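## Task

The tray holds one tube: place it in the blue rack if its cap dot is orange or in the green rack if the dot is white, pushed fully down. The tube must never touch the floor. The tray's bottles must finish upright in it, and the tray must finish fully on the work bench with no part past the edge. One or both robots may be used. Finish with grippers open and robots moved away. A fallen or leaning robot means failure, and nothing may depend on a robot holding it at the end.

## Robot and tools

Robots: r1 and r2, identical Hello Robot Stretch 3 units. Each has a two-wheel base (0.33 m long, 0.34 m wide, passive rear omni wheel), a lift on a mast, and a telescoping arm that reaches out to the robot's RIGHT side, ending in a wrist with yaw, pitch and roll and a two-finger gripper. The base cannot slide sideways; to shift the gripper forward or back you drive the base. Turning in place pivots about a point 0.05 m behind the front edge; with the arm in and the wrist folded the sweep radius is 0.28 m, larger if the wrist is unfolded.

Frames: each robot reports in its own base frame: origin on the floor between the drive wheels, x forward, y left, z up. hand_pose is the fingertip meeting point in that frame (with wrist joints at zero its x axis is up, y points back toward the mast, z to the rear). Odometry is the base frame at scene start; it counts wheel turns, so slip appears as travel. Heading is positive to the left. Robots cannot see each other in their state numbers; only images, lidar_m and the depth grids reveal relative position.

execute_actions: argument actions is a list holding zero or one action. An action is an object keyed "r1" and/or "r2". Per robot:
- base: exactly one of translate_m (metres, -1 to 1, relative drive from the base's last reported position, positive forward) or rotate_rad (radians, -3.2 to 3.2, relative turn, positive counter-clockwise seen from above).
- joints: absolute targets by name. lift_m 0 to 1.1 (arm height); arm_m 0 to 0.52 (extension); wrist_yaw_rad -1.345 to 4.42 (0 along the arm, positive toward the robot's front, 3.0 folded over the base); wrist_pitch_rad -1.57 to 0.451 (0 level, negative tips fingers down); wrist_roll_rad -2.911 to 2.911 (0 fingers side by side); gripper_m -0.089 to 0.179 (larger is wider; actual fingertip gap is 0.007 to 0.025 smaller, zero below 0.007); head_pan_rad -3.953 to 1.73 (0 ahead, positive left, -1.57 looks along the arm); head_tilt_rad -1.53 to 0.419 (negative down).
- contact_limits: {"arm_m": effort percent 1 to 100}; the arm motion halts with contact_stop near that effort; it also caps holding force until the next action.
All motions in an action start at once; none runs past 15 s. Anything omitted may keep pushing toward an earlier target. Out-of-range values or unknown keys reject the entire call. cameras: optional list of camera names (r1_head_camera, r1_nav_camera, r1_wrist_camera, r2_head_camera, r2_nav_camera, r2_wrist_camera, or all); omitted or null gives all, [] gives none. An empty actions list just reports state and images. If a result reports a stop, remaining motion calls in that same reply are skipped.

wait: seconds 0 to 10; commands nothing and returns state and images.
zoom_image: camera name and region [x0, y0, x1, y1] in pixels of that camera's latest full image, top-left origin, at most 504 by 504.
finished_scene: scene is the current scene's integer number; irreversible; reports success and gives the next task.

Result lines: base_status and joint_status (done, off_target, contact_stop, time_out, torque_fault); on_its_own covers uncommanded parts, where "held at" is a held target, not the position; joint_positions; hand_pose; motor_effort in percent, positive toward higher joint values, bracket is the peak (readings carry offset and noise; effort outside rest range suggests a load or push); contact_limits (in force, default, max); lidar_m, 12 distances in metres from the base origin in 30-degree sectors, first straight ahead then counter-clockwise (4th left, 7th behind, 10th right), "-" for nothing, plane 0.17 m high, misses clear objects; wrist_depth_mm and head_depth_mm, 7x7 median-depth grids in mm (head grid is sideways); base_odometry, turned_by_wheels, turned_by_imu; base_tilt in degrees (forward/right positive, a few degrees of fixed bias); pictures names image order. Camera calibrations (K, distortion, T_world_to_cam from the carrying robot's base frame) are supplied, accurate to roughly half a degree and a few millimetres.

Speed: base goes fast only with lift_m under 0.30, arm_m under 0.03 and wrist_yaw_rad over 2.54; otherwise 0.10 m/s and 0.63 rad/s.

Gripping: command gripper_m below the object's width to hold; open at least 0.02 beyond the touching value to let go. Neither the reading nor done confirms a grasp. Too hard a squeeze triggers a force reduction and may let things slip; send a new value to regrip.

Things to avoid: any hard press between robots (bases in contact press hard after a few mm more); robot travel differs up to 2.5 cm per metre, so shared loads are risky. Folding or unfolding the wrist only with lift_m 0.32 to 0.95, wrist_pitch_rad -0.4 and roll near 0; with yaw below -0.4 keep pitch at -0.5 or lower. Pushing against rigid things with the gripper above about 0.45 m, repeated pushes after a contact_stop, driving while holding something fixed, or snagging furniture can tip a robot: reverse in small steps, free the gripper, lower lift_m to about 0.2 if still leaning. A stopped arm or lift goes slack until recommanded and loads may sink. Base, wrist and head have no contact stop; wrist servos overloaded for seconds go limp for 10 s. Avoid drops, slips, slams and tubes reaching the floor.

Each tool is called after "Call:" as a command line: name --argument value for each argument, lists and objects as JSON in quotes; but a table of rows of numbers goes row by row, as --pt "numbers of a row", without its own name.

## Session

Call:
execute_actions --actions '[]' --cameras '["r1_nav_camera","r2_nav_camera"]'

Scene clock: 0.00 s.
r1.base_odometry: x=+0.000 y=+0.000 heading=+0.000 (m, m, rad; r1's odometry frame)
r1.turned_by_wheels: +0.000 (rad since the last result)
r1.turned_by_imu: +0.000 (rad since the last result)
r1.base_tilt: forward=-3.1 right=+1.0 (deg)
r1.lidar_m: 4.20 1.36 1.93 5.19 2.31 0.93 0.69 0.67 0.71 0.99 2.92 3.87
r1.head_depth_mm: 1811 2348 - - - 3599 2352 / 1809 2461 - - - 3599 2380 / 1802 2626 - - - 3661 2369 / 1794 2595 - - - 3585 2388 / 1796 2572 - - - 3657 2376 / 1772 2566 - - - 3597 2367 / 1798 2590 3760 3784 3744 3637 2398
r1.base_status: not commanded
r1.joint_positions: lift_m=+0.364 arm_m=-0.002 wrist_yaw_rad=+2.933 wrist_pitch_rad=-0.466 wrist_roll_rad=+0.006 gripper_m=+0.037 head_pan_rad=+0.013 head_tilt_rad=-0.010
r1.joint_status: not commanded
r1.motor_effort: left_wheel=+0 right_wheel=+0 lift_m=+28 arm_m=+1 wrist_yaw_rad=+0 wrist_pitch_rad=+7 wrist_roll_rad=+0 gripper_m=+0 head_pan_rad=+0 head_tilt_rad=+1 (%)
r1.hand_pose: x=+0.0239 y=+0.0705 z=+0.3659 quat_wxyz=(+0.235, +0.703, +0.090, +0.665) (m; r1's base frame)
r1.wrist_depth_mm: - - - - - - - / - - - - - - - / - - - - - - - / 923 928 872 860 829 813 784 / 763 724 723 712 691 669 662 / 626 600 - 590 - 572 564 / 535 528 - - 505 491 487
r2.base_odometry: x=+0.000 y=+0.000 heading=+0.000 (m, m, rad; r2's odometry frame)
r2.turned_by_wheels: +0.000 (rad since the last result)
r2.turned_by_imu: +0.000 (rad since the last result)
r2.base_tilt: forward=+0.4 right=-2.7 (deg)
r2.lidar_m: 1.16 1.13 1.60 3.24 1.31 0.98 0.95 1.00 1.41 3.29 3.46 3.89
r2.head_depth_mm: 1930 2932 3737 3757 3815 3104 2097 / 1899 2950 3735 3794 3811 3098 2098 / 1914 2968 3775 3787 3830 3100 2120 / 1927 2940 3787 3804 3817 3111 2103 / 1910 2925 3834 3774 3817 3131 2112 / 1909 2939 3810 3813 3903 1538 2009 / 1892 2924 3848 3860 3881 1330 1059
r2.base_status: not commanded
r2.joint_positions: lift_m=+0.553 arm_m=-0.002 wrist_yaw_rad=+2.993 wrist_pitch_rad=-0.342 wrist_roll_rad=-0.013 gripper_m=+0.037 head_pan_rad=+0.004 head_tilt_rad=+0.007
r2.joint_status: not commanded
r2.motor_effort: left_wheel=+0 right_wheel=+0 lift_m=+24 arm_m=+0 wrist_yaw_rad=+0 wrist_pitch_rad=+5 wrist_roll_rad=+0 gripper_m=+0 head_pan_rad=+0 head_tilt_rad=+2 (%)
r2.hand_pose: x=+0.0133 y=+0.0880 z=+0.5834 quat_wxyz=(+0.171, +0.699, +0.070, +0.691) (m; r2's base frame)
r2.wrist_depth_mm: - - - - - - - / - - - - - - - / - - - - - - - / - - - - - - - / - - - - - - 975 / 912 909 - 859 796 866 844 / 787 789 - 732 743 726 755
pictures: r1_nav_camera (sideways: a quarter turn counterclockwise sets it upright), r2_nav_camera (sideways: a quarter turn counterclockwise sets it upright)
camera_calibration (this result's frames):
r1_nav_camera: T_world_to_cam=[[0.0207885, -0.0503421, 0.998516, -1.25553], [-0.0187649, -0.998575, -0.0499544, 0.119083], [0.999608, -0.0176986, -0.0217035, -0.0141552], [0, 0, 0, 1]] pos_world=[0.0424849, 0.0554567, 1.25931]
r2_nav_camera: T_world_to_cam=[[-0.0139189, 0.025783, 0.999571, -1.26412], [0.0502165, -0.998388, 0.0264517, 0.0139229], [0.998641, 0.0505631, 0.0126017, -0.0666229], [0, 0, 0, 1]] pos_world=[0.0482381, 0.0498619, 1.26405]
Images, in order (width x height): r1_nav_camera 672x504, r2_nav_camera 672x504.

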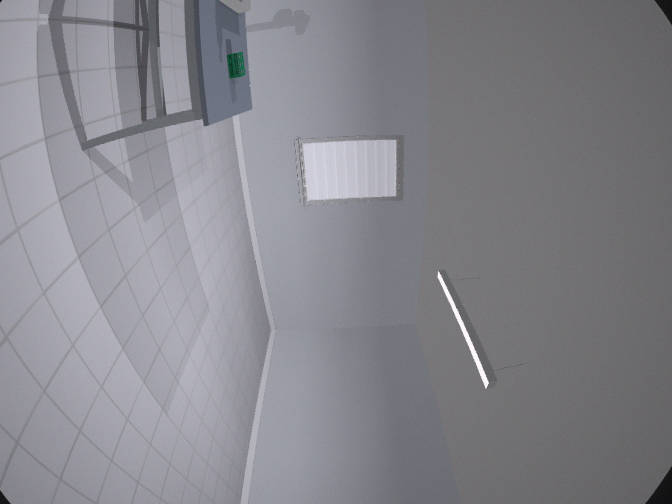

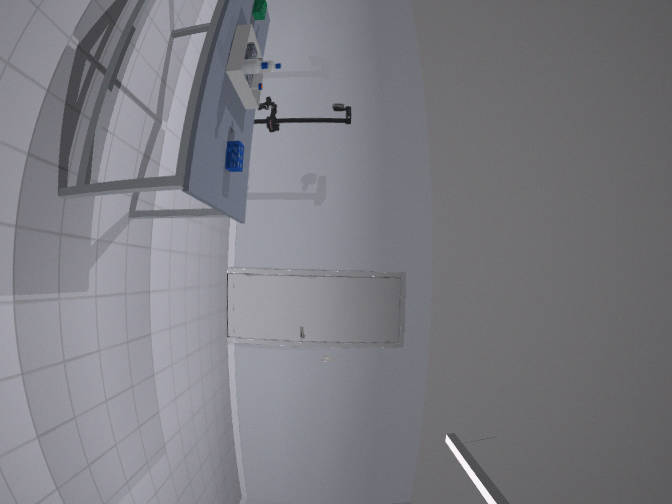

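Call:
execute_actions --actions '[{"r1":{"base":{"rotate_rad":0.8},"joints":{"lift_m":0.29,"head_tilt_rad":-0.4}},"r2":{"base":{"rotate_rad":0.75},"joints":{"head_pan_rad":-0.2,"head_tilt_rad":-0.5}}}]' --cameras '["r1_head_camera","r2_head_camera"]'

Scene clock: 4.83 s.
r1.base_odometry: x=+0.000 y=+0.000 heading=+0.800 (m, m, rad; r1's odometry frame)
r1.turned_by_wheels: +0.800 (rad since the last result)
r1.turned_by_imu: +0.808 (rad since the last result)
r1.base_tilt: forward=-3.0 right=+1.2 (deg)
r1.lidar_m: 2.01 1.94 5.04 1.26 0.76 0.68 0.68 0.80 1.47 3.70 4.37 1.35
r1.head_depth_mm: 3356 3508 3715 1512 2111 1675 1432 / 3436 3610 3850 1525 2265 1802 1443 / 3480 3767 - 1659 2305 1804 1433 / 3680 - - 1649 2326 1827 1450 / 3823 - - 1690 2398 1807 1466 / - - - 1870 2451 1838 1460 / - - - 1901 2477 1851 1463
r1.base_status: done
r1.joint_positions: lift_m=+0.290 arm_m=-0.002 wrist_yaw_rad=+2.933 wrist_pitch_rad=-0.468 wrist_roll_rad=+0.006 gripper_m=+0.037 head_pan_rad=+0.013 head_tilt_rad=-0.395
r1.joint_status: all done
r1.motor_effort: left_wheel=-4(15) right_wheel=+5(12) lift_m=+21(23) arm_m=+1(1) wrist_yaw_rad=+0(0) wrist_pitch_rad=+7(8) wrist_roll_rad=+0(1) gripper_m=+0(0) head_pan_rad=+0(0) head_tilt_rad=-2(23) (%)
r1.hand_pose: x=+0.0239 y=+0.0703 z=+0.2920 quat_wxyz=(+0.235, +0.703, +0.091, +0.665) (m; r1's base frame)
r1.wrist_depth_mm: 692 - - - - - - / 715 - - - - - - / 735 - 994 949 890 870 850 / 700 760 725 727 694 697 659 / 633 606 615 590 604 565 547 / 526 516 - 520 - 486 472 / 463 - - - 421 421 409
r2.base_odometry: x=+0.000 y=+0.000 heading=+0.750 (m, m, rad; r2's odometry frame)
r2.turned_by_wheels: +0.750 (rad since the last result)
r2.turned_by_imu: +0.748 (rad since the last result)
r2.base_tilt: forward=+0.4 right=-2.7 (deg)
r2.lidar_m: 1.26 5.39 1.89 1.10 0.95 0.95 1.11 1.93 3.28 3.83 3.77 1.13
r2.head_depth_mm: 3282 3563 1660 2267 1914 1529 1270 / 3451 3729 1577 1267 1802 1519 1270 / 3653 3968 1661 2251 1948 1532 1272 / 3940 - 1596 2486 1805 1531 1273 / - - 1541 2621 1866 1533 1269 / - - 1682 2620 1887 1541 1268 / - - 1970 2629 1934 1535 1266
r2.base_status: done
r2.joint_positions: lift_m=+0.553 arm_m=-0.002 wrist_yaw_rad=+2.993 wrist_pitch_rad=-0.342 wrist_roll_rad=-0.013 gripper_m=+0.037 head_pan_rad=-0.193 head_tilt_rad=-0.494
r2.joint_status: all done
r2.motor_effort: left_wheel=-4(8) right_wheel=+3(6) lift_m=+24(24) arm_m=+0(0) wrist_yaw_rad=+1(0) wrist_pitch_rad=+5(5) wrist_roll_rad=+0(0) gripper_m=-1(0) head_pan_rad=-2(14) head_tilt_rad=-5(41) (%)
r2.hand_pose: x=+0.0133 y=+0.0880 z=+0.5834 quat_wxyz=(+0.171, +0.699, +0.070, +0.691) (m; r2's base frame)
r2.wrist_depth_mm: 730 - - - - - - / 783 - - - - - - / 820 - - - - - - / 849 993 - - - - - / 880 993 - - - - - / 881 911 - 864 817 872 850 / 794 775 - 770 740 716 726
pictures: r1_head_camera (sideways: a quarter turn clockwise sets it upright), r2_head_camera (sideways: a quarter turn clockwise sets it upright)
camera_calibration (this result's frames):
r1_head_camera: T_world_to_cam=[[-0.359034, 0.0183849, -0.933143, 1.23751], [-0.0394639, 0.998613, 0.0348589, -0.0345609], [0.93249, 0.049341, -0.357811, 0.41738], [0, 0, 0, 1]] pos_world=[0.0537401, -0.00883245, 1.30532]
r2_head_camera: T_world_to_cam=[[-0.470848, 0.111734, -0.87511, 1.16383], [0.202456, 0.979159, 0.0160885, -0.019563], [0.85867, -0.169596, -0.483656, 0.577524], [0, 0, 0, 1]] pos_world=[0.0560441, -0.0129378, 1.29812]
Images, in order (width x height): r1_head_camera 896x504, r2_head_camera 896x504.

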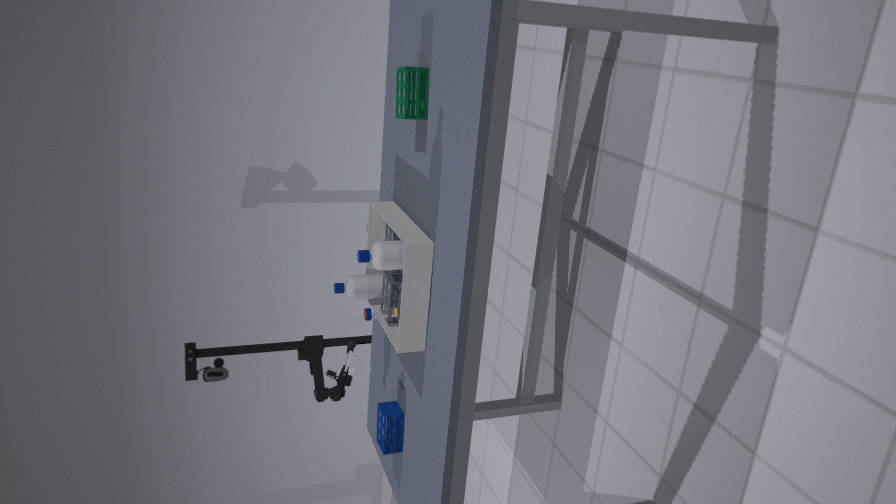

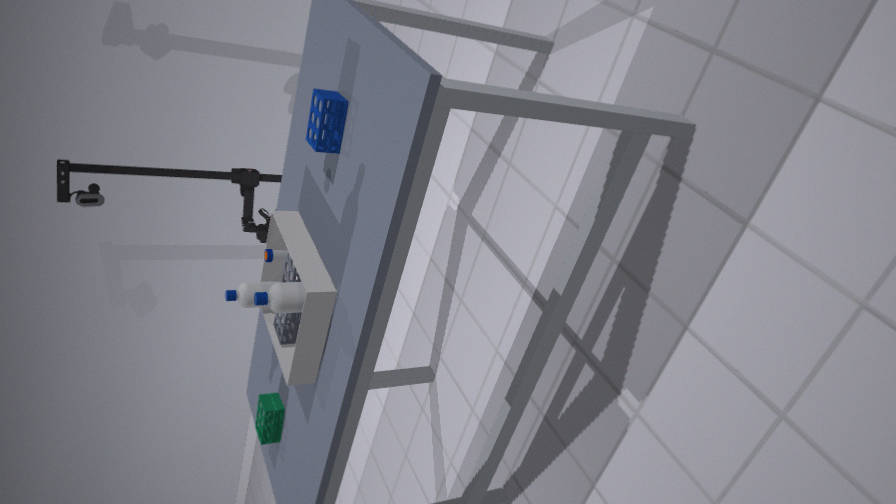

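Call:
execute_actions --actions '[{"r1":{"base":{"rotate_rad":0.417},"joints":{"wrist_pitch_rad":-0.4}},"r2":{"base":{"rotate_rad":0.5}}}]' --cameras '[]'

Call:
execute_actions --actions '[{"r1":{"base":{"translate_m":1.0},"joints":{"head_pan_rad":-1.57,"head_tilt_rad":-0.7}},"r2":{"base":{"translate_m":0.4}}}]' --cameras '[]'

Call:
execute_actions --actions '[{"r1":{"base":{"translate_m":0.18},"joints":{"lift_m":0.62,"wrist_yaw_rad":2.6}},"r2":{"base":{"translate_m":0.27}}}]' --cameras '[]'

Call:
execute_actions --actions '[{"r1":{"base":{"rotate_rad":0.85},"joints":{"lift_m":0.92,"wrist_yaw_rad":1.6}},"r2":{"base":{"translate_m":0.24}}}]' --cameras '[]'

Call:
execute_actions --actions '[{"r1":{"joints":{"wrist_yaw_rad":0,"gripper_m":0.07,"arm_m":0.08}},"r2":{"base":{"translate_m":0.08},"joints":{"head_pan_rad":-1.6,"head_tilt_rad":-0.35}}}]' --cameras '["r1_head_camera","r2_head_camera","r1_wrist_camera"]'

Scene clock: 19.17 s.
r1.base_odometry: x=+0.000 y=+0.000 heading=+1.217 (m, m, rad; r1's odometry frame)
r1.turned_by_wheels: +0.417 (rad since the last result)
r1.turned_by_imu: +0.420 (rad since the last result)
r1.base_tilt: forward=-3.1 right=+1.1 (deg)
r1.lidar_m: 1.94 5.08 1.53 0.81 0.68 0.68 0.76 1.22 3.68 4.10 4.10 1.36
r1.head_depth_mm: 3719 3799 - 1606 2279 1797 1433 / - - - 1784 2384 1798 1443 / - - - 1965 2420 1804 1451 / - - - 3001 2203 1808 1464 / - - - 3654 2438 1830 1463 / - - - 3732 2438 1835 1470 / - - - 3751 2462 1844 1479
r1.base_status: done
r1.joint_positions: lift_m=+0.290 arm_m=-0.002 wrist_yaw_rad=+2.933 wrist_pitch_rad=-0.421 wrist_roll_rad=+0.006 gripper_m=+0.037 head_pan_rad=+0.013 head_tilt_rad=-0.396
r1.joint_status: all done
r1.motor_effort: left_wheel=-4(13) right_wheel=+4(12) lift_m=+20(21) arm_m=+1(1) wrist_yaw_rad=+0(0) wrist_pitch_rad=+10(11) wrist_roll_rad=+0(1) gripper_m=+0(0) head_pan_rad=+0(0) head_tilt_rad=-2(2) (%)
r1.hand_pose: x=+0.0251 y=+0.0763 z=+0.3023 quat_wxyz=(+0.220, +0.705, +0.075, +0.670) (m; r1's base frame)
r1.wrist_depth_mm: 528 - 892 - - - - / 559 - 920 - - - - / 595 - 959 - 987 963 929 / 608 688 803 769 760 741 719 / 616 652 647 615 641 602 591 / 562 550 - 533 - 507 487 / 473 - - - 439 434 423
r2.base_odometry: x=+0.000 y=+0.000 heading=+1.250 (m, m, rad; r2's odometry frame)
r2.turned_by_wheels: +0.500 (rad since the last result)
r2.turned_by_imu: +0.498 (rad since the last result)
r2.base_tilt: forward=+0.3 right=-2.6 (deg)
r2.lidar_m: 5.40 1.96 1.11 0.95 0.95 1.09 1.88 3.28 3.78 3.76 1.13 1.24
r2.head_depth_mm: - - 1548 2617 1868 1542 1260 / - - 1939 2633 1875 1535 1270 / - - 2204 2389 1938 1533 1269 / - - - 2626 1933 1543 1277 / - - - 2635 1937 1538 1272 / - - - 2628 1942 1533 1273 / - - - 2623 1938 1531 1270
r2.base_status: done
r2.joint_positions: lift_m=+0.553 arm_m=-0.002 wrist_yaw_rad=+2.993 wrist_pitch_rad=-0.342 wrist_roll_rad=-0.013 gripper_m=+0.037 head_pan_rad=-0.193 head_tilt_rad=-0.494
r2.joint_status: not commanded
r2.motor_effort: left_wheel=-4(9) right_wheel=+3(6) lift_m=+24(24) arm_m=+0(0) wrist_yaw_rad=+0(0) wrist_pitch_rad=+5(5) wrist_roll_rad=+0(0) gripper_m=+0(1) head_pan_rad=-2(2) head_tilt_rad=-5(4) (%)
r2.hand_pose: x=+0.0133 y=+0.0880 z=+0.5834 quat_wxyz=(+0.171, +0.699, +0.070, +0.691) (m; r2's base frame)
r2.wrist_depth_mm: 747 - 880 - - - - / 793 - 970 - - - - / 850 - - - - - - / 895 970 - - - - - / 964 - - - - - - / 928 877 - 889 801 847 879 / 762 747 - 746 746 740 713
pictures: none
No camera images: the call's "cameras" was empty. Leave "cameras" out to get every camera's image.

Scene clock: 24.37 s.
r1.base_odometry: x=+0.347 y=+0.938 heading=+1.217 (m, m, rad; r1's odometry frame)
r1.turned_by_wheels: +0.000 (rad since the last result)
r1.turned_by_imu: +0.000 (rad since the last result)
r1.base_tilt: forward=-3.1 right=+1.1 (deg)
r1.lidar_m: 0.94 4.40 3.20 1.72 1.43 1.42 1.60 2.58 4.34 0.90 1.26 1.25
r1.head_depth_mm: - - 2743 2093 1656 1381 1181 / - - 2758 2068 1666 1390 1189 / - - 2781 2100 1679 1391 1190 / - - 2784 1084 1596 1401 1199 / 3785 - 1195 945 1702 1411 1203 / 3452 3653 1189 882 1670 1414 1218 / 3150 3387 1078 893 802 1426 1222
r1.base_status: done
r1.joint_positions: lift_m=+0.290 arm_m=-0.002 wrist_yaw_rad=+2.933 wrist_pitch_rad=-0.420 wrist_roll_rad=+0.006 gripper_m=+0.037 head_pan_rad=-1.563 head_tilt_rad=-0.692
r1.joint_status: all done
r1.motor_effort: left_wheel=-4(11) right_wheel=+5(14) lift_m=+20(20) arm_m=+1(1) wrist_yaw_rad=+0(0) wrist_pitch_rad=+9(10) wrist_roll_rad=+0(1) gripper_m=+0(0) head_pan_rad=-2(30) head_tilt_rad=-3(20) (%)
r1.hand_pose: x=+0.0252 y=+0.0764 z=+0.3025 quat_wxyz=(+0.219, +0.705, +0.074, +0.671) (m; r1's base frame)
r1.wrist_depth_mm: - - - - - - - / - - - - - - - / - - - - 1000 970 924 / 864 813 804 770 758 746 722 / 679 661 660 630 636 604 589 / 563 543 - 538 - 495 496 / 475 493 - - 438 431 426
r2.base_odometry: x=+0.126 y=+0.380 heading=+1.249 (m, m, rad; r2's odometry frame)
r2.turned_by_wheels: +0.000 (rad since the last result)
r2.turned_by_imu: +0.001 (rad since the last result)
r2.base_tilt: forward=+0.3 right=-2.6 (deg)
r2.lidar_m: 5.00 2.18 1.24 1.06 1.06 1.22 2.10 3.68 4.23 0.97 0.96 1.12
r2.head_depth_mm: - - 1657 2294 1945 1487 1270 / - - 1656 2623 1815 1526 1271 / - - 3769 2378 1927 1538 1270 / - - 3993 2600 1940 1541 1268 / - - - 2636 1922 1536 1272 / - - - 2602 1946 1532 1270 / - - - 2624 1942 1535 1267
r2.base_status: done
r2.joint_positions: lift_m=+0.553 arm_m=-0.002 wrist_yaw_rad=+2.993 wrist_pitch_rad=-0.342 wrist_roll_rad=-0.013 gripper_m=+0.037 head_pan_rad=-0.193 head_tilt_rad=-0.494
r2.joint_status: not commanded
r2.motor_effort: left_wheel=-4(5) right_wheel=+3(6) lift_m=+24(24) arm_m=+0(0) wrist_yaw_rad=+0(0) wrist_pitch_rad=+5(5) wrist_roll_rad=+0(0) gripper_m=-1(0) head_pan_rad=-3(2) head_tilt_rad=-3(4) (%)
r2.hand_pose: x=+0.0133 y=+0.0880 z=+0.5834 quat_wxyz=(+0.171, +0.699, +0.070, +0.691) (m; r2's base frame)
r2.wrist_depth_mm: 805 - - - - - - / 893 - - - - - - / 956 - - - - - - / 987 - - - - - - / - - - - - - - / 916 897 - 863 827 849 837 / 778 801 - 752 755 749 726
pictures: none
No camera images: the call's "cameras" was empty. Leave "cameras" out to get every camera's image.

Scene clock: 28.27 s.
r1.base_odometry: x=+0.409 y=+1.107 heading=+1.216 (m, m, rad; r1's odometry frame)
r1.turned_by_wheels: +0.000 (rad since the last result)
r1.turned_by_imu: -0.001 (rad since the last result)
r1.base_tilt: forward=-3.0 right=+1.0 (deg)
r1.lidar_m: 0.76 4.28 3.50 1.85 1.57 1.56 1.75 2.82 4.45 0.92 1.12 1.12
r1.head_depth_mm: - - 2721 2066 1664 1381 1191 / - - 2733 1142 1575 1389 1195 / - - 2735 954 1638 1394 1195 / - - 1170 873 1620 1408 1204 / 3575 3721 1119 875 769 1421 1208 / 3274 3533 1193 885 707 1414 1211 / 3040 3274 1201 891 709 1326 1218
r1.base_status: done
r1.joint_positions: lift_m=+0.620 arm_m=-0.002 wrist_yaw_rad=+2.601 wrist_pitch_rad=-0.420 wrist_roll_rad=+0.006 gripper_m=+0.037 head_pan_rad=-1.563 head_tilt_rad=-0.692
r1.joint_status: all done
r1.motor_effort: left_wheel=-4(11) right_wheel=+5(15) lift_m=+37(33) arm_m=+1(1) wrist_yaw_rad=-1(3) wrist_pitch_rad=+9(9) wrist_roll_rad=+0(0) gripper_m=+0(0) head_pan_rad=-2(3) head_tilt_rad=-3(3) (%)
r1.hand_pose: x=+0.0941 y=+0.0494 z=+0.6320 quat_wxyz=(+0.327, +0.707, -0.043, +0.625) (m; r1's base frame)
r1.wrist_depth_mm: - - - - - - - / - - - - - - - / - - - - - - - / - - - - - - 686 / - - - - - - 1000 / - - - 928 - 890 860 / - 828 817 814 807 785 771
r2.base_odometry: x=+0.212 y=+0.636 heading=+1.249 (m, m, rad; r2's odometry frame)
r2.turned_by_wheels: +0.000 (rad since the last result)
r2.turned_by_imu: +0.000 (rad since the last result)
r2.base_tilt: forward=+0.3 right=-2.7 (deg)
r2.lidar_m: 4.78 2.33 1.32 1.14 1.13 1.31 2.24 3.92 4.20 0.90 0.90 1.04
r2.head_depth_mm: - - 3966 2282 1930 1470 1269 / - - - 2258 1795 1526 1264 / - - - 2619 1866 1542 1270 / - - - 2619 1938 1535 1269 / - - 3975 2609 1921 1532 1276 / - - - 2635 1933 1537 1269 / - - - 2629 1943 1543 1273
r2.base_status: done
r2.joint_positions: lift_m=+0.553 arm_m=-0.002 wrist_yaw_rad=+2.993 wrist_pitch_rad=-0.342 wrist_roll_rad=-0.013 gripper_m=+0.037 head_pan_rad=-0.193 head_tilt_rad=-0.494
r2.joint_status: not commanded
r2.motor_effort: left_wheel=-4(5) right_wheel=+3(6) lift_m=+24(24) arm_m=+0(0) wrist_yaw_rad=+0(1) wrist_pitch_rad=+5(5) wrist_roll_rad=+0(0) gripper_m=-1(0) head_pan_rad=-1(2) head_tilt_rad=-5(3) (%)
r2.hand_pose: x=+0.0132 y=+0.0880 z=+0.5834 quat_wxyz=(+0.171, +0.699, +0.070, +0.691) (m; r2's base frame)
r2.wrist_depth_mm: 884 - - - - - - / 931 - - - - - - / - - - - - - - / - - - - - - - / - - - - - - - / 893 898 - 861 829 876 866 / 770 757 - 759 734 734 729
pictures: none
No camera images: the call's "cameras" was empty. Leave "cameras" out to get every camera's image.

Scene clock: 31.87 s.
r1.base_odometry: x=+0.409 y=+1.107 heading=+2.066 (m, m, rad; r1's odometry frame)
r1.turned_by_wheels: +0.850 (rad since the last result)
r1.turned_by_imu: +0.859 (rad since the last result)
r1.base_tilt: forward=-3.1 right=+1.0 (deg)
r1.lidar_m: 4.26 2.17 1.62 1.56 1.62 2.23 4.45 0.92 1.16 1.12 1.17 0.76
r1.head_depth_mm: 2686 2966 1123 763 712 - - / 2688 3009 1057 778 698 - - / 2686 2983 1049 782 703 - - / 2660 2859 982 814 696 1365 1249 / 2713 2957 1177 875 699 1381 1271 / 2753 3037 1193 889 705 1386 - / 2726 3054 1210 891 708 1387 -
r1.base_status: done
r1.joint_positions: lift_m=+0.920 arm_m=-0.002 wrist_yaw_rad=+1.601 wrist_pitch_rad=-0.419 wrist_roll_rad=+0.006 gripper_m=+0.037 head_pan_rad=-1.563 head_tilt_rad=-0.692
r1.joint_status: all done
r1.motor_effort: left_wheel=-5(10) right_wheel=+5(10) lift_m=+35(39) arm_m=+1(1) wrist_yaw_rad=-2(0) wrist_pitch_rad=+9(9) wrist_roll_rad=+0(0) gripper_m=+0(0) head_pan_rad=-2(2) head_tilt_rad=-3(3) (%)
r1.hand_pose: x=+0.2028 y=-0.1361 z=+0.9320 quat_wxyz=(+0.586, +0.600, -0.377, +0.392) (m; r1's base frame)
r1.wrist_depth_mm: - - - - - - - / - - - - - - - / - - - - - - - / - - - - - - 496 / - - - - - - 416 / - - - - - - - / - - - - - - -
r2.base_odometry: x=+0.288 y=+0.863 heading=+1.249 (m, m, rad; r2's odometry frame)
r2.turned_by_wheels: +0.000 (rad since the last result)
r2.turned_by_imu: +0.000 (rad since the last result)
r2.base_tilt: forward=+0.4 right=-2.6 (deg)
r2.lidar_m: 4.55 2.45 1.40 1.20 1.20 1.38 2.37 4.16 0.97 0.84 0.84 0.96
r2.head_depth_mm: - - - 1199 1929 1442 1267 / - - - 2292 1796 1501 1267 / - - - 2609 1934 1524 1272 / - - - 2608 1936 1535 1272 / - - - 2650 1938 1534 1274 / - - - 2637 1936 1528 1271 / 3801 - - 2606 1955 1536 1268
r2.base_status: done
r2.joint_positions: lift_m=+0.553 arm_m=-0.002 wrist_yaw_rad=+2.993 wrist_pitch_rad=-0.342 wrist_roll_rad=-0.013 gripper_m=+0.037 head_pan_rad=-0.193 head_tilt_rad=-0.494
r2.joint_status: not commanded
r2.motor_effort: left_wheel=-4(6) right_wheel=+4(7) lift_m=+24(24) arm_m=+0(0) wrist_yaw_rad=+1(0) wrist_pitch_rad=+5(5) wrist_roll_rad=+0(0) gripper_m=+1(0) head_pan_rad=-2(3) head_tilt_rad=-4(4) (%)
r2.hand_pose: x=+0.0132 y=+0.0880 z=+0.5834 quat_wxyz=(+0.171, +0.699, +0.070, +0.691) (m; r2's base frame)
r2.wrist_depth_mm: 954 - - - - - - / - - - - - - - / - - - - - - - / - - - - - - - / - - - - - - - / 907 912 - 862 818 881 834 / 779 752 - 750 747 735 743
pictures: none
No camera images: the call's "cameras" was empty. Leave "cameras" out to get every camera's image.

Scene clock: 33.90 s.
r1.base_odometry: x=+0.409 y=+1.107 heading=+2.066 (m, m, rad; r1's odometry frame)
r1.turned_by_wheels: +0.000 (rad since the last result)
r1.turned_by_imu: +0.000 (rad since the last result)
r1.base_tilt: forward=-3.0 right=+1.1 (deg)
r1.lidar_m: 4.27 2.17 1.62 1.56 1.62 2.23 4.45 0.92 1.16 1.12 1.16 0.76
r1.head_depth_mm: 2653 2975 1120 737 - - 1189 / 2685 3021 1058 890 - - 1183 / 2691 2983 1045 911 - - 1195 / 2709 1908 979 876 694 1374 1199 / 2696 3032 1177 884 698 1373 1210 / 2722 2992 1186 885 701 1377 1212 / 2752 3055 1200 895 711 1393 1216
r1.base_status: not commanded
r1.joint_positions: lift_m=+0.920 arm_m=+0.080 wrist_yaw_rad=+0.002 wrist_pitch_rad=-0.419 wrist_roll_rad=+0.006 gripper_m=+0.070 head_pan_rad=-1.563 head_tilt_rad=-0.692
r1.joint_status: all done
r1.motor_effort: left_wheel=-5(5) right_wheel=+5(5) lift_m=+35(36) arm_m=+4(5) wrist_yaw_rad=-2(1) wrist_pitch_rad=+9(9) wrist_roll_rad=+0(1) gripper_m=+0(83) head_pan_rad=-2(2) head_tilt_rad=-3(3) (%)
r1.hand_pose: x=-0.0211 y=-0.4488 z=+0.9320 quat_wxyz=(+0.690, +0.148, -0.693, -0.147) (m; r1's base frame)
r1.wrist_depth_mm: - - - - - - - / - - - 909 - - - / - 773 724 588 568 370 627 / 556 536 564 527 403 389 493 / 456 449 452 410 408 404 405 / 378 371 - 353 347 344 336 / 321 316 306 306 298 294 294
r2.base_odometry: x=+0.313 y=+0.939 heading=+1.249 (m, m, rad; r2's odometry frame)
r2.turned_by_wheels: +0.000 (rad since the last result)
r2.turned_by_imu: +0.000 (rad since the last result)
r2.base_tilt: forward=+0.4 right=-2.7 (deg)
r2.lidar_m: 4.45 2.49 1.43 1.22 1.22 1.41 2.41 4.24 0.95 0.82 0.82 0.94
r2.head_depth_mm: 3537 3826 - 3441 2106 1680 1386 / 3421 3700 3957 3493 1106 1620 1306 / 3292 3537 3837 1433 1062 1744 1317 / 3190 3408 3662 1337 1013 1744 1313 / 3099 3301 3615 1436 970 1739 1394 / 3017 3216 3426 1455 967 1690 1396 / 2911 3062 3259 1308 964 1627 1396
r2.base_status: done
r2.joint_positions: lift_m=+0.553 arm_m=-0.002 wrist_yaw_rad=+2.993 wrist_pitch_rad=-0.342 wrist_roll_rad=-0.013 gripper_m=+0.037 head_pan_rad=-1.593 head_tilt_rad=-0.359
r2.joint_status: all done
r2.motor_effort: left_wheel=-4(7) right_wheel=+3(7) lift_m=+24(24) arm_m=+0(0) wrist_yaw_rad=+0(0) wrist_pitch_rad=+5(5) wrist_roll_rad=+0(0) gripper_m=+0(0) head_pan_rad=-3(26) head_tilt_rad=+6(27) (%)
r2.hand_pose: x=+0.0132 y=+0.0880 z=+0.5834 quat_wxyz=(+0.171, +0.699, +0.070, +0.691) (m; r2's base frame)
r2.wrist_depth_mm: 961 - - - - - - / - - - - - - - / - - - - - - - / - - - - - - - / - - - - - - - / 888 879 - 874 825 846 848 / 787 760 - 738 731 733 729
pictures: r1_head_camera (sideways: a quarter turn clockwise sets it upright), r1_wrist_camera, r2_head_camera (sideways: a quarter turn clockwise sets it upright)
camera_calibration (this result's frames):
r1_head_camera: T_world_to_cam=[[0.0183809, 0.61571, -0.787759, 1.04559], [0.998902, 0.0226547, 0.0410144, -0.048894], [0.0430994, -0.787647, -0.614617, 0.75695], [0, 0, 0, 1]] pos_world=[-0.00300274, -0.046465, 1.29092]
r1_wrist_camera: T_world_to_cam=[[-0.998379, -0.000052496, -0.0569188, 0.0446529], [0.0480227, 0.536029, -0.842833, 1.06856], [0.0305543, -0.8442, -0.535157, 0.285451], [0, 0, 0, 1]] pos_world=[-0.0154563, -0.331796, 1.05592]
r2_head_camera: T_world_to_cam=[[0.0273762, 0.361561, -0.931947, 1.23494], [0.999375, -0.0307712, 0.0174188, -0.0261591], [-0.0223792, -0.931841, -0.362177, 0.42482], [0, 0, 0, 1]] pos_world=[0.00184191, -0.0514468, 1.30521]
Images, in order (width x height): r1_head_camera 896x504, r1_wrist_camera 644x364, r2_head_camera 896x504.

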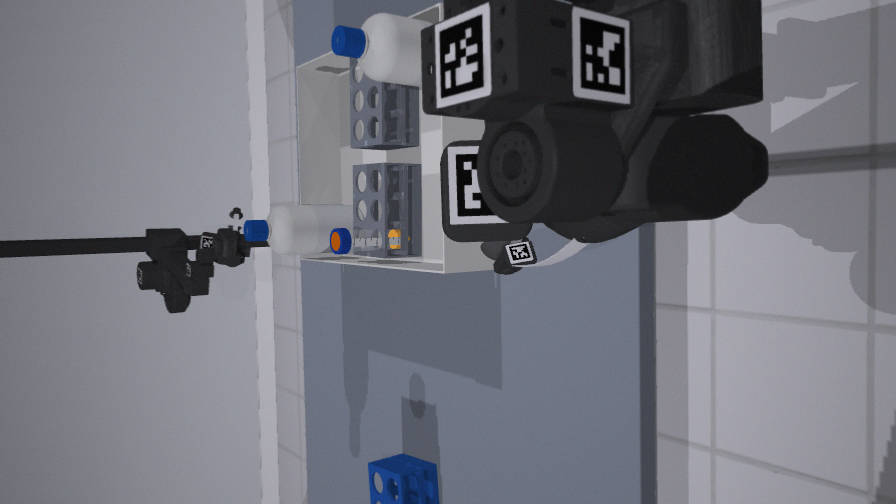

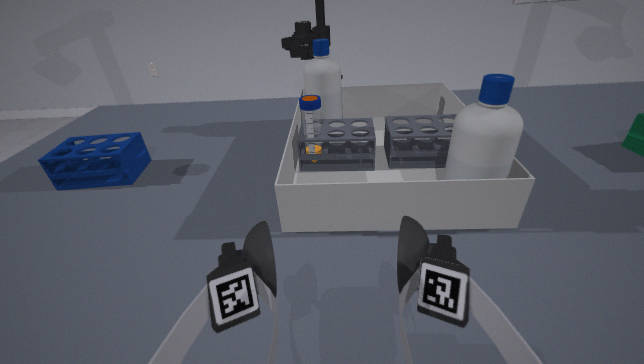

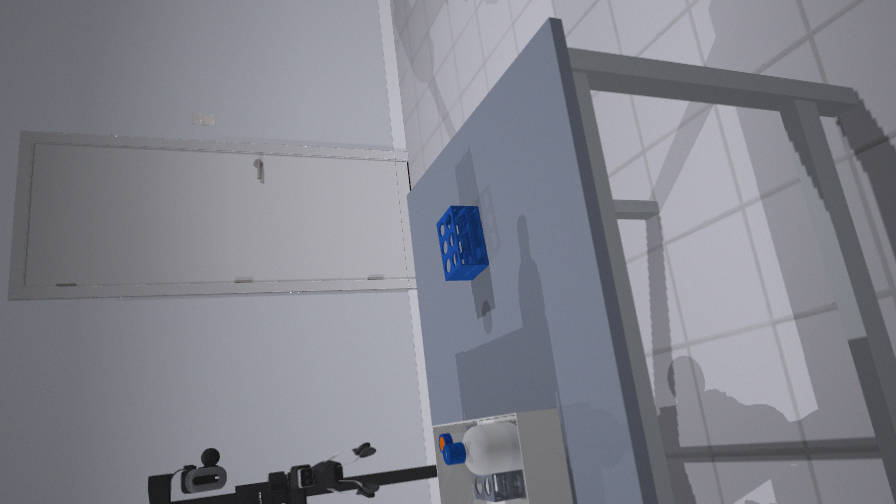

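Nearly the same layout; the tube should be at about arm 0.455.

Call:
execute_actions --actions '[{"r1":{"base":{"translate_m":0.034},"joints":{"arm_m":0.43,"lift_m":0.885}},"r2":{"base":{"translate_m":0.28},"joints":{"head_pan_rad":-1.85}}}]' --cameras '["r1_wrist_camera"]'

Scene clock: 40.37 s.
r1.base_odometry: x=+0.393 y=+1.137 heading=+2.066 (m, m, rad; r1's odometry frame)
r1.turned_by_wheels: +0.000 (rad since the last result)
r1.turned_by_imu: -0.001 (rad since the last result)
r1.base_tilt: forward=-3.1 right=+1.2 (deg)
r1.lidar_m: 4.22 2.18 1.62 1.56 1.62 2.22 4.48 0.95 1.16 1.12 1.16 0.73
r1.head_depth_mm: 2697 2951 2059 - 684 1351 1190 / 2672 2910 - 784 689 1362 1186 / 2740 1858 - 785 691 1363 1194 / 2731 3022 1161 853 694 1367 1200 / 2708 3014 1175 875 699 1385 1206 / 2718 3018 1192 885 706 1373 1208 / 2765 3065 1195 887 710 1393 1221
r1.base_status: done
r1.joint_positions: lift_m=+0.885 arm_m=+0.430 wrist_yaw_rad=+0.000 wrist_pitch_rad=-0.419 wrist_roll_rad=+0.006 gripper_m=+0.070 head_pan_rad=-1.563 head_tilt_rad=-0.692
r1.joint_status: all done
r1.motor_effort: left_wheel=-4(6) right_wheel=+5(11) lift_m=+20(35) arm_m=+4(4) wrist_yaw_rad=+0(2) wrist_pitch_rad=+9(9) wrist_roll_rad=+1(0) gripper_m=+0(0) head_pan_rad=-2(2) head_tilt_rad=-3(3) (%)
r1.hand_pose: x=-0.0214 y=-0.7989 z=+0.8977 quat_wxyz=(+0.690, +0.147, -0.693, -0.148) (m; r1's base frame)
r1.wrist_depth_mm: - - - - - - - / - - - - - - - / - - - 306 - - 559 / 511 499 483 339 407 402 347 / 403 393 395 267 372 340 298 / 333 323 - 226 245 240 237 / 283 278 267 214 220 211 217
r2.base_odometry: x=+0.401 y=+1.205 heading=+1.249 (m, m, rad; r2's odometry frame)
r2.turned_by_wheels: +0.000 (rad since the last result)
r2.turned_by_imu: +0.000 (rad since the last result)
r2.base_tilt: forward=+0.3 right=-2.8 (deg)
r2.lidar_m: 4.20 2.64 1.51 1.29 1.30 1.50 2.57 4.51 0.86 0.74 0.74 0.85
r2.head_depth_mm: - - - 3434 2203 1745 1377 / - - - 3436 1247 1400 1395 / 3770 - - 1432 1123 1745 1310 / 3542 3715 - 1343 1023 1749 1284 / 3355 3527 3814 1437 967 1740 1392 / 3119 3338 3583 1442 957 1623 1389 / 2983 3162 3328 1245 923 1573 1396
r2.base_status: done
r2.joint_positions: lift_m=+0.553 arm_m=-0.002 wrist_yaw_rad=+2.993 wrist_pitch_rad=-0.342 wrist_roll_rad=-0.013 gripper_m=+0.037 head_pan_rad=-1.843 head_tilt_rad=-0.359
r2.joint_status: all done
r2.motor_effort: left_wheel=-3(7) right_wheel=+3(6) lift_m=+24(24) arm_m=+0(0) wrist_yaw_rad=+0(1) wrist_pitch_rad=+5(5) wrist_roll_rad=+0(0) gripper_m=-1(1) head_pan_rad=-2(15) head_tilt_rad=+7(6) (%)
r2.hand_pose: x=+0.0132 y=+0.0880 z=+0.5834 quat_wxyz=(+0.171, +0.699, +0.070, +0.691) (m; r2's base frame)
r2.wrist_depth_mm: 990 - - - - - - / - - - - - - - / - - - - - - - / - - - - - - - / - - - - - - - / 922 897 - 874 790 867 837 / 786 759 - 771 744 735 719
pictures: r1_wrist_camera
camera_calibration (this result's frames):
r1_wrist_camera: T_world_to_cam=[[-0.998378, 0.00136493, -0.0569188, 0.0434968], [0.0487837, 0.535959, -0.842833, 1.22724], [0.0293557, -0.844243, -0.535156, -0.0284264], [0, 0, 0, 1]] pos_world=[-0.0156085, -0.681806, 1.02162]
Images, in order (width x height): r1_wrist_camera 644x364.

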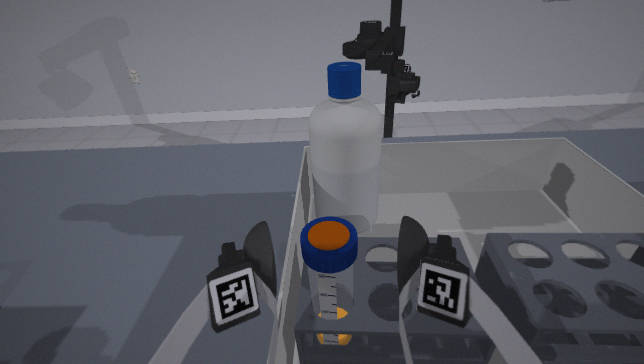

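Call:
execute_actions --actions '[{"r1":{"base":{"translate_m":0.003},"joints":{"arm_m":0.458,"lift_m":0.865,"gripper_m":0.062}}}]' --cameras '["r1_wrist_camera"]'

Call:
execute_actions --actions '[{"r1":{"joints":{"gripper_m":0.005}}}]' --cameras '["r1_wrist_camera","r2_head_camera"]'

Scene clock: 44.90 s.
r1.base_odometry: x=+0.392 y=+1.139 heading=+2.066 (m, m, rad; r1's odometry frame)
r1.turned_by_wheels: +0.000 (rad since the last result)
r1.turned_by_imu: -0.001 (rad since the last result)
r1.base_tilt: forward=-3.1 right=+1.1 (deg)
r1.lidar_m: 4.23 2.18 1.62 1.56 1.62 2.22 4.50 0.95 1.16 1.12 1.16 0.73
r1.head_depth_mm: 2663 2944 1184 - 675 1336 1193 / 2635 2885 - 781 686 1355 1198 / 2698 2822 - 784 691 1355 1197 / 2702 3003 1167 842 694 1367 1203 / 2717 3019 1176 876 701 1366 1211 / 2735 3031 1191 885 703 1382 1210 / 2702 3038 1204 891 707 1390 1212
r1.base_status: done
r1.joint_positions: lift_m=+0.865 arm_m=+0.458 wrist_yaw_rad=+0.000 wrist_pitch_rad=-0.419 wrist_roll_rad=+0.006 gripper_m=+0.062 head_pan_rad=-1.563 head_tilt_rad=-0.692
r1.joint_status: all done
r1.motor_effort: left_wheel=-4(6) right_wheel=+5(12) lift_m=+20(19) arm_m=+4(2) wrist_yaw_rad=-1(1) wrist_pitch_rad=+9(9) wrist_roll_rad=+1(1) gripper_m=+0(44) head_pan_rad=-3(2) head_tilt_rad=-3(3) (%)
r1.hand_pose: x=-0.0214 y=-0.8268 z=+0.8777 quat_wxyz=(+0.690, +0.147, -0.693, -0.148) (m; r1's base frame)
r1.wrist_depth_mm: - - - - - - - / - - - - - - - / - - - 273 359 523 514 / 472 461 447 301 377 370 332 / 367 358 363 168 334 325 301 / 305 300 294 156 215 213 200 / 258 254 244 176 178 198 179
r2.base_odometry: x=+0.401 y=+1.205 heading=+1.249 (m, m, rad; r2's odometry frame)
r2.turned_by_wheels: +0.000 (rad since the last result)
r2.turned_by_imu: -0.001 (rad since the last result)
r2.base_tilt: forward=+0.3 right=-2.9 (deg)
r2.lidar_m: 4.20 2.64 1.51 1.30 1.29 1.49 2.57 4.49 0.86 0.74 0.74 0.85
r2.head_depth_mm: - - - 3425 2216 1722 1389 / - - - 3500 1247 1397 1388 / 3762 - - 1436 1122 1747 1318 / 3498 3804 - 1336 1027 1735 1277 / 3332 3560 3791 1445 966 1754 1396 / 3116 3362 3535 1438 956 1627 1394 / 2977 3155 3315 1251 925 1573 1391
r2.base_status: not commanded
r2.joint_positions: lift_m=+0.553 arm_m=-0.002 wrist_yaw_rad=+2.993 wrist_pitch_rad=-0.342 wrist_roll_rad=-0.013 gripper_m=+0.037 head_pan_rad=-1.843 head_tilt_rad=-0.359
r2.joint_status: not commanded
r2.motor_effort: left_wheel=-3(3) right_wheel=+3(3) lift_m=+24(24) arm_m=+0(0) wrist_yaw_rad=+1(1) wrist_pitch_rad=+5(5) wrist_roll_rad=+0(0) gripper_m=+0(0) head_pan_rad=-2(2) head_tilt_rad=+6(6) (%)
r2.hand_pose: x=+0.0132 y=+0.0880 z=+0.5834 quat_wxyz=(+0.171, +0.699, +0.070, +0.691) (m; r2's base frame)
r2.wrist_depth_mm: 984 - - - - - - / - - - - - - - / - - - - - - - / - - - - - - - / - - - - - - - / 894 927 - 903 842 861 848 / 783 781 - 759 758 728 740
pictures: r1_wrist_camera
camera_calibration (this result's frames):
r1_wrist_camera: T_world_to_cam=[[-0.998378, 0.00136499, -0.0569188, 0.0423959], [0.0487838, 0.535959, -0.842834, 1.22537], [0.0293557, -0.844243, -0.535156, -0.0627742], [0, 0, 0, 1]] pos_world=[-0.0156085, -0.709805, 1.00161]
Images, in order (width x height): r1_wrist_camera 644x364.

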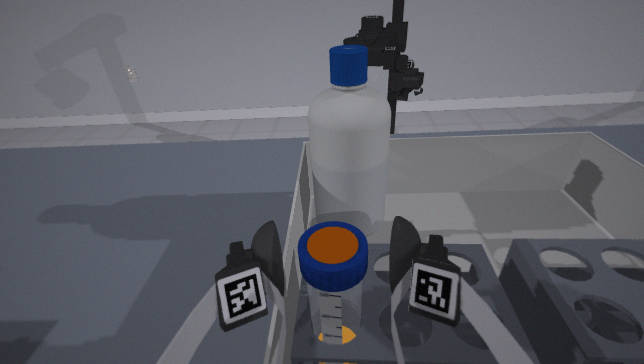

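Scene clock: 45.97 s.
r1.base_odometry: x=+0.392 y=+1.139 heading=+2.066 (m, m, rad; r1's odometry frame)
r1.turned_by_wheels: +0.000 (rad since the last result)
r1.turned_by_imu: +0.000 (rad since the last result)
r1.base_tilt: forward=-3.1 right=+1.0 (deg)
r1.lidar_m: 4.23 2.17 1.62 1.56 1.61 2.23 4.49 0.95 1.16 1.12 1.16 0.73
r1.head_depth_mm: 2690 2964 1177 - 675 1339 1185 / 2660 2905 - 779 687 1360 1191 / 2706 2860 - 787 690 1358 1197 / 2666 2983 1170 840 693 1365 1195 / 2713 2967 1173 876 701 1365 1209 / 2712 3030 1187 885 706 1385 1213 / 2684 3043 1201 892 709 1388 1218
r1.base_status: not commanded
r1.joint_positions: lift_m=+0.865 arm_m=+0.458 wrist_yaw_rad=+0.000 wrist_pitch_rad=-0.419 wrist_roll_rad=+0.006 gripper_m=+0.006 head_pan_rad=-1.563 head_tilt_rad=-0.692
r1.joint_status: all done
r1.motor_effort: left_wheel=-4(4) right_wheel=+5(5) lift_m=+21(20) arm_m=+4(4) wrist_yaw_rad=-1(0) wrist_pitch_rad=+9(9) wrist_roll_rad=+0(0) gripper_m=-11(89) head_pan_rad=-2(3) head_tilt_rad=-3(3) (%)
r1.hand_pose: x=-0.0214 y=-0.8268 z=+0.8777 quat_wxyz=(+0.690, +0.147, -0.693, -0.148) (m; r1's base frame)
r1.wrist_depth_mm: - - - - - - - / - - - - - - - / - - - 273 357 530 513 / 465 457 443 302 378 370 331 / 373 357 354 159 336 322 301 / 306 300 297 151 - 211 200 / 260 256 249 179 177 199 180
r2.base_odometry: x=+0.401 y=+1.205 heading=+1.249 (m, m, rad; r2's odometry frame)
r2.turned_by_wheels: +0.000 (rad since the last result)
r2.turned_by_imu: +0.000 (rad since the last result)
r2.base_tilt: forward=+0.3 right=-2.7 (deg)
r2.lidar_m: 4.21 2.64 1.51 1.29 1.30 1.49 2.58 4.47 0.86 0.74 0.74 0.86
r2.head_depth_mm: - - - 3489 2203 1728 1390 / - - - 3470 1246 1401 1384 / 3787 - - 1438 1120 1738 1313 / 3567 3823 - 1341 1021 1742 1279 / 3331 3532 3801 1437 964 1743 1398 / 3119 3320 3544 1439 959 1627 1396 / 2975 3135 3288 1238 922 1576 1393
r2.base_status: not commanded
r2.joint_positions: lift_m=+0.553 arm_m=-0.002 wrist_yaw_rad=+2.993 wrist_pitch_rad=-0.342 wrist_roll_rad=-0.013 gripper_m=+0.037 head_pan_rad=-1.843 head_tilt_rad=-0.359
r2.joint_status: not commanded
r2.motor_effort: left_wheel=-4(4) right_wheel=+3(3) lift_m=+24(24) arm_m=+0(0) wrist_yaw_rad=+0(0) wrist_pitch_rad=+5(5) wrist_roll_rad=+0(0) gripper_m=+1(0) head_pan_rad=-2(2) head_tilt_rad=+6(6) (%)
r2.hand_pose: x=+0.0132 y=+0.0880 z=+0.5834 quat_wxyz=(+0.171, +0.699, +0.070, +0.691) (m; r2's base frame)
r2.wrist_depth_mm: - - - - - - - / - - - - - - - / - - - - - - - / - - - - - - - / - - - - - - 983 / 895 890 - 869 815 866 848 / 771 780 - 772 745 733 726
pictures: r1_wrist_camera, r2_head_camera (sideways: a quarter turn clockwise sets it upright)
camera_calibration (this result's frames):
r1_wrist_camera: T_world_to_cam=[[-0.998378, 0.00136308, -0.0569195, 0.0423955], [0.0487833, 0.535959, -0.842834, 1.22537], [0.0293577, -0.844243, -0.535156, -0.0627742], [0, 0, 0, 1]] pos_world=[-0.0156083, -0.709805, 1.00161]
r2_head_camera: T_world_to_cam=[[0.115971, 0.343474, -0.931974, 1.23444], [0.960683, -0.2771, 0.0174195, -0.025924], [-0.252267, -0.897352, -0.362105, 0.426129], [0, 0, 0, 1]] pos_world=[-0.0107557, -0.0487931, 1.30522]
Images, in order (width x height): r1_wrist_camera 644x364, r2_head_camera 896x504.

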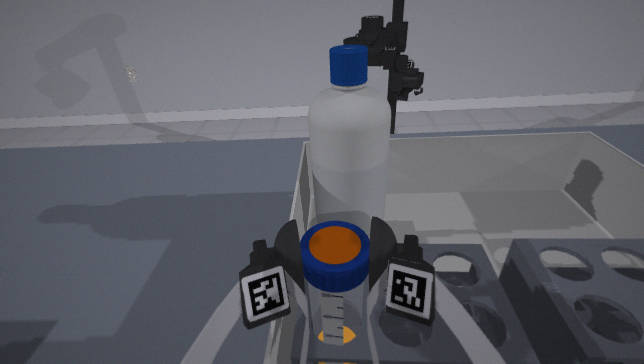

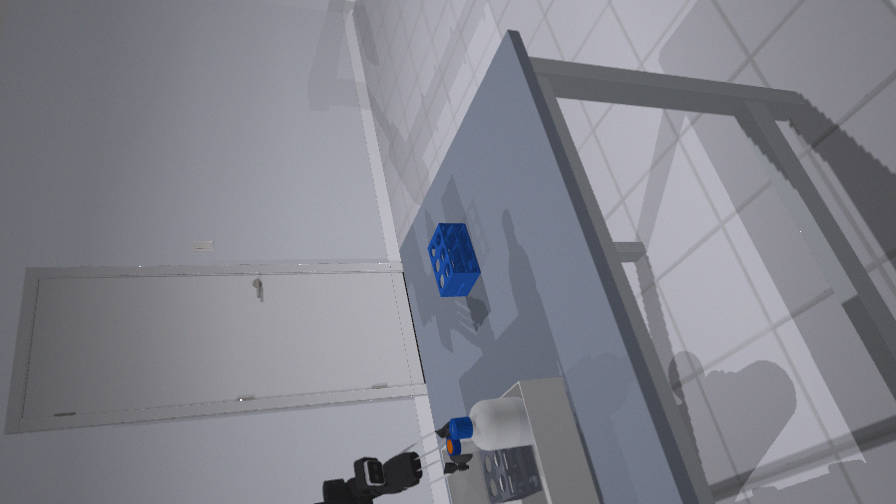

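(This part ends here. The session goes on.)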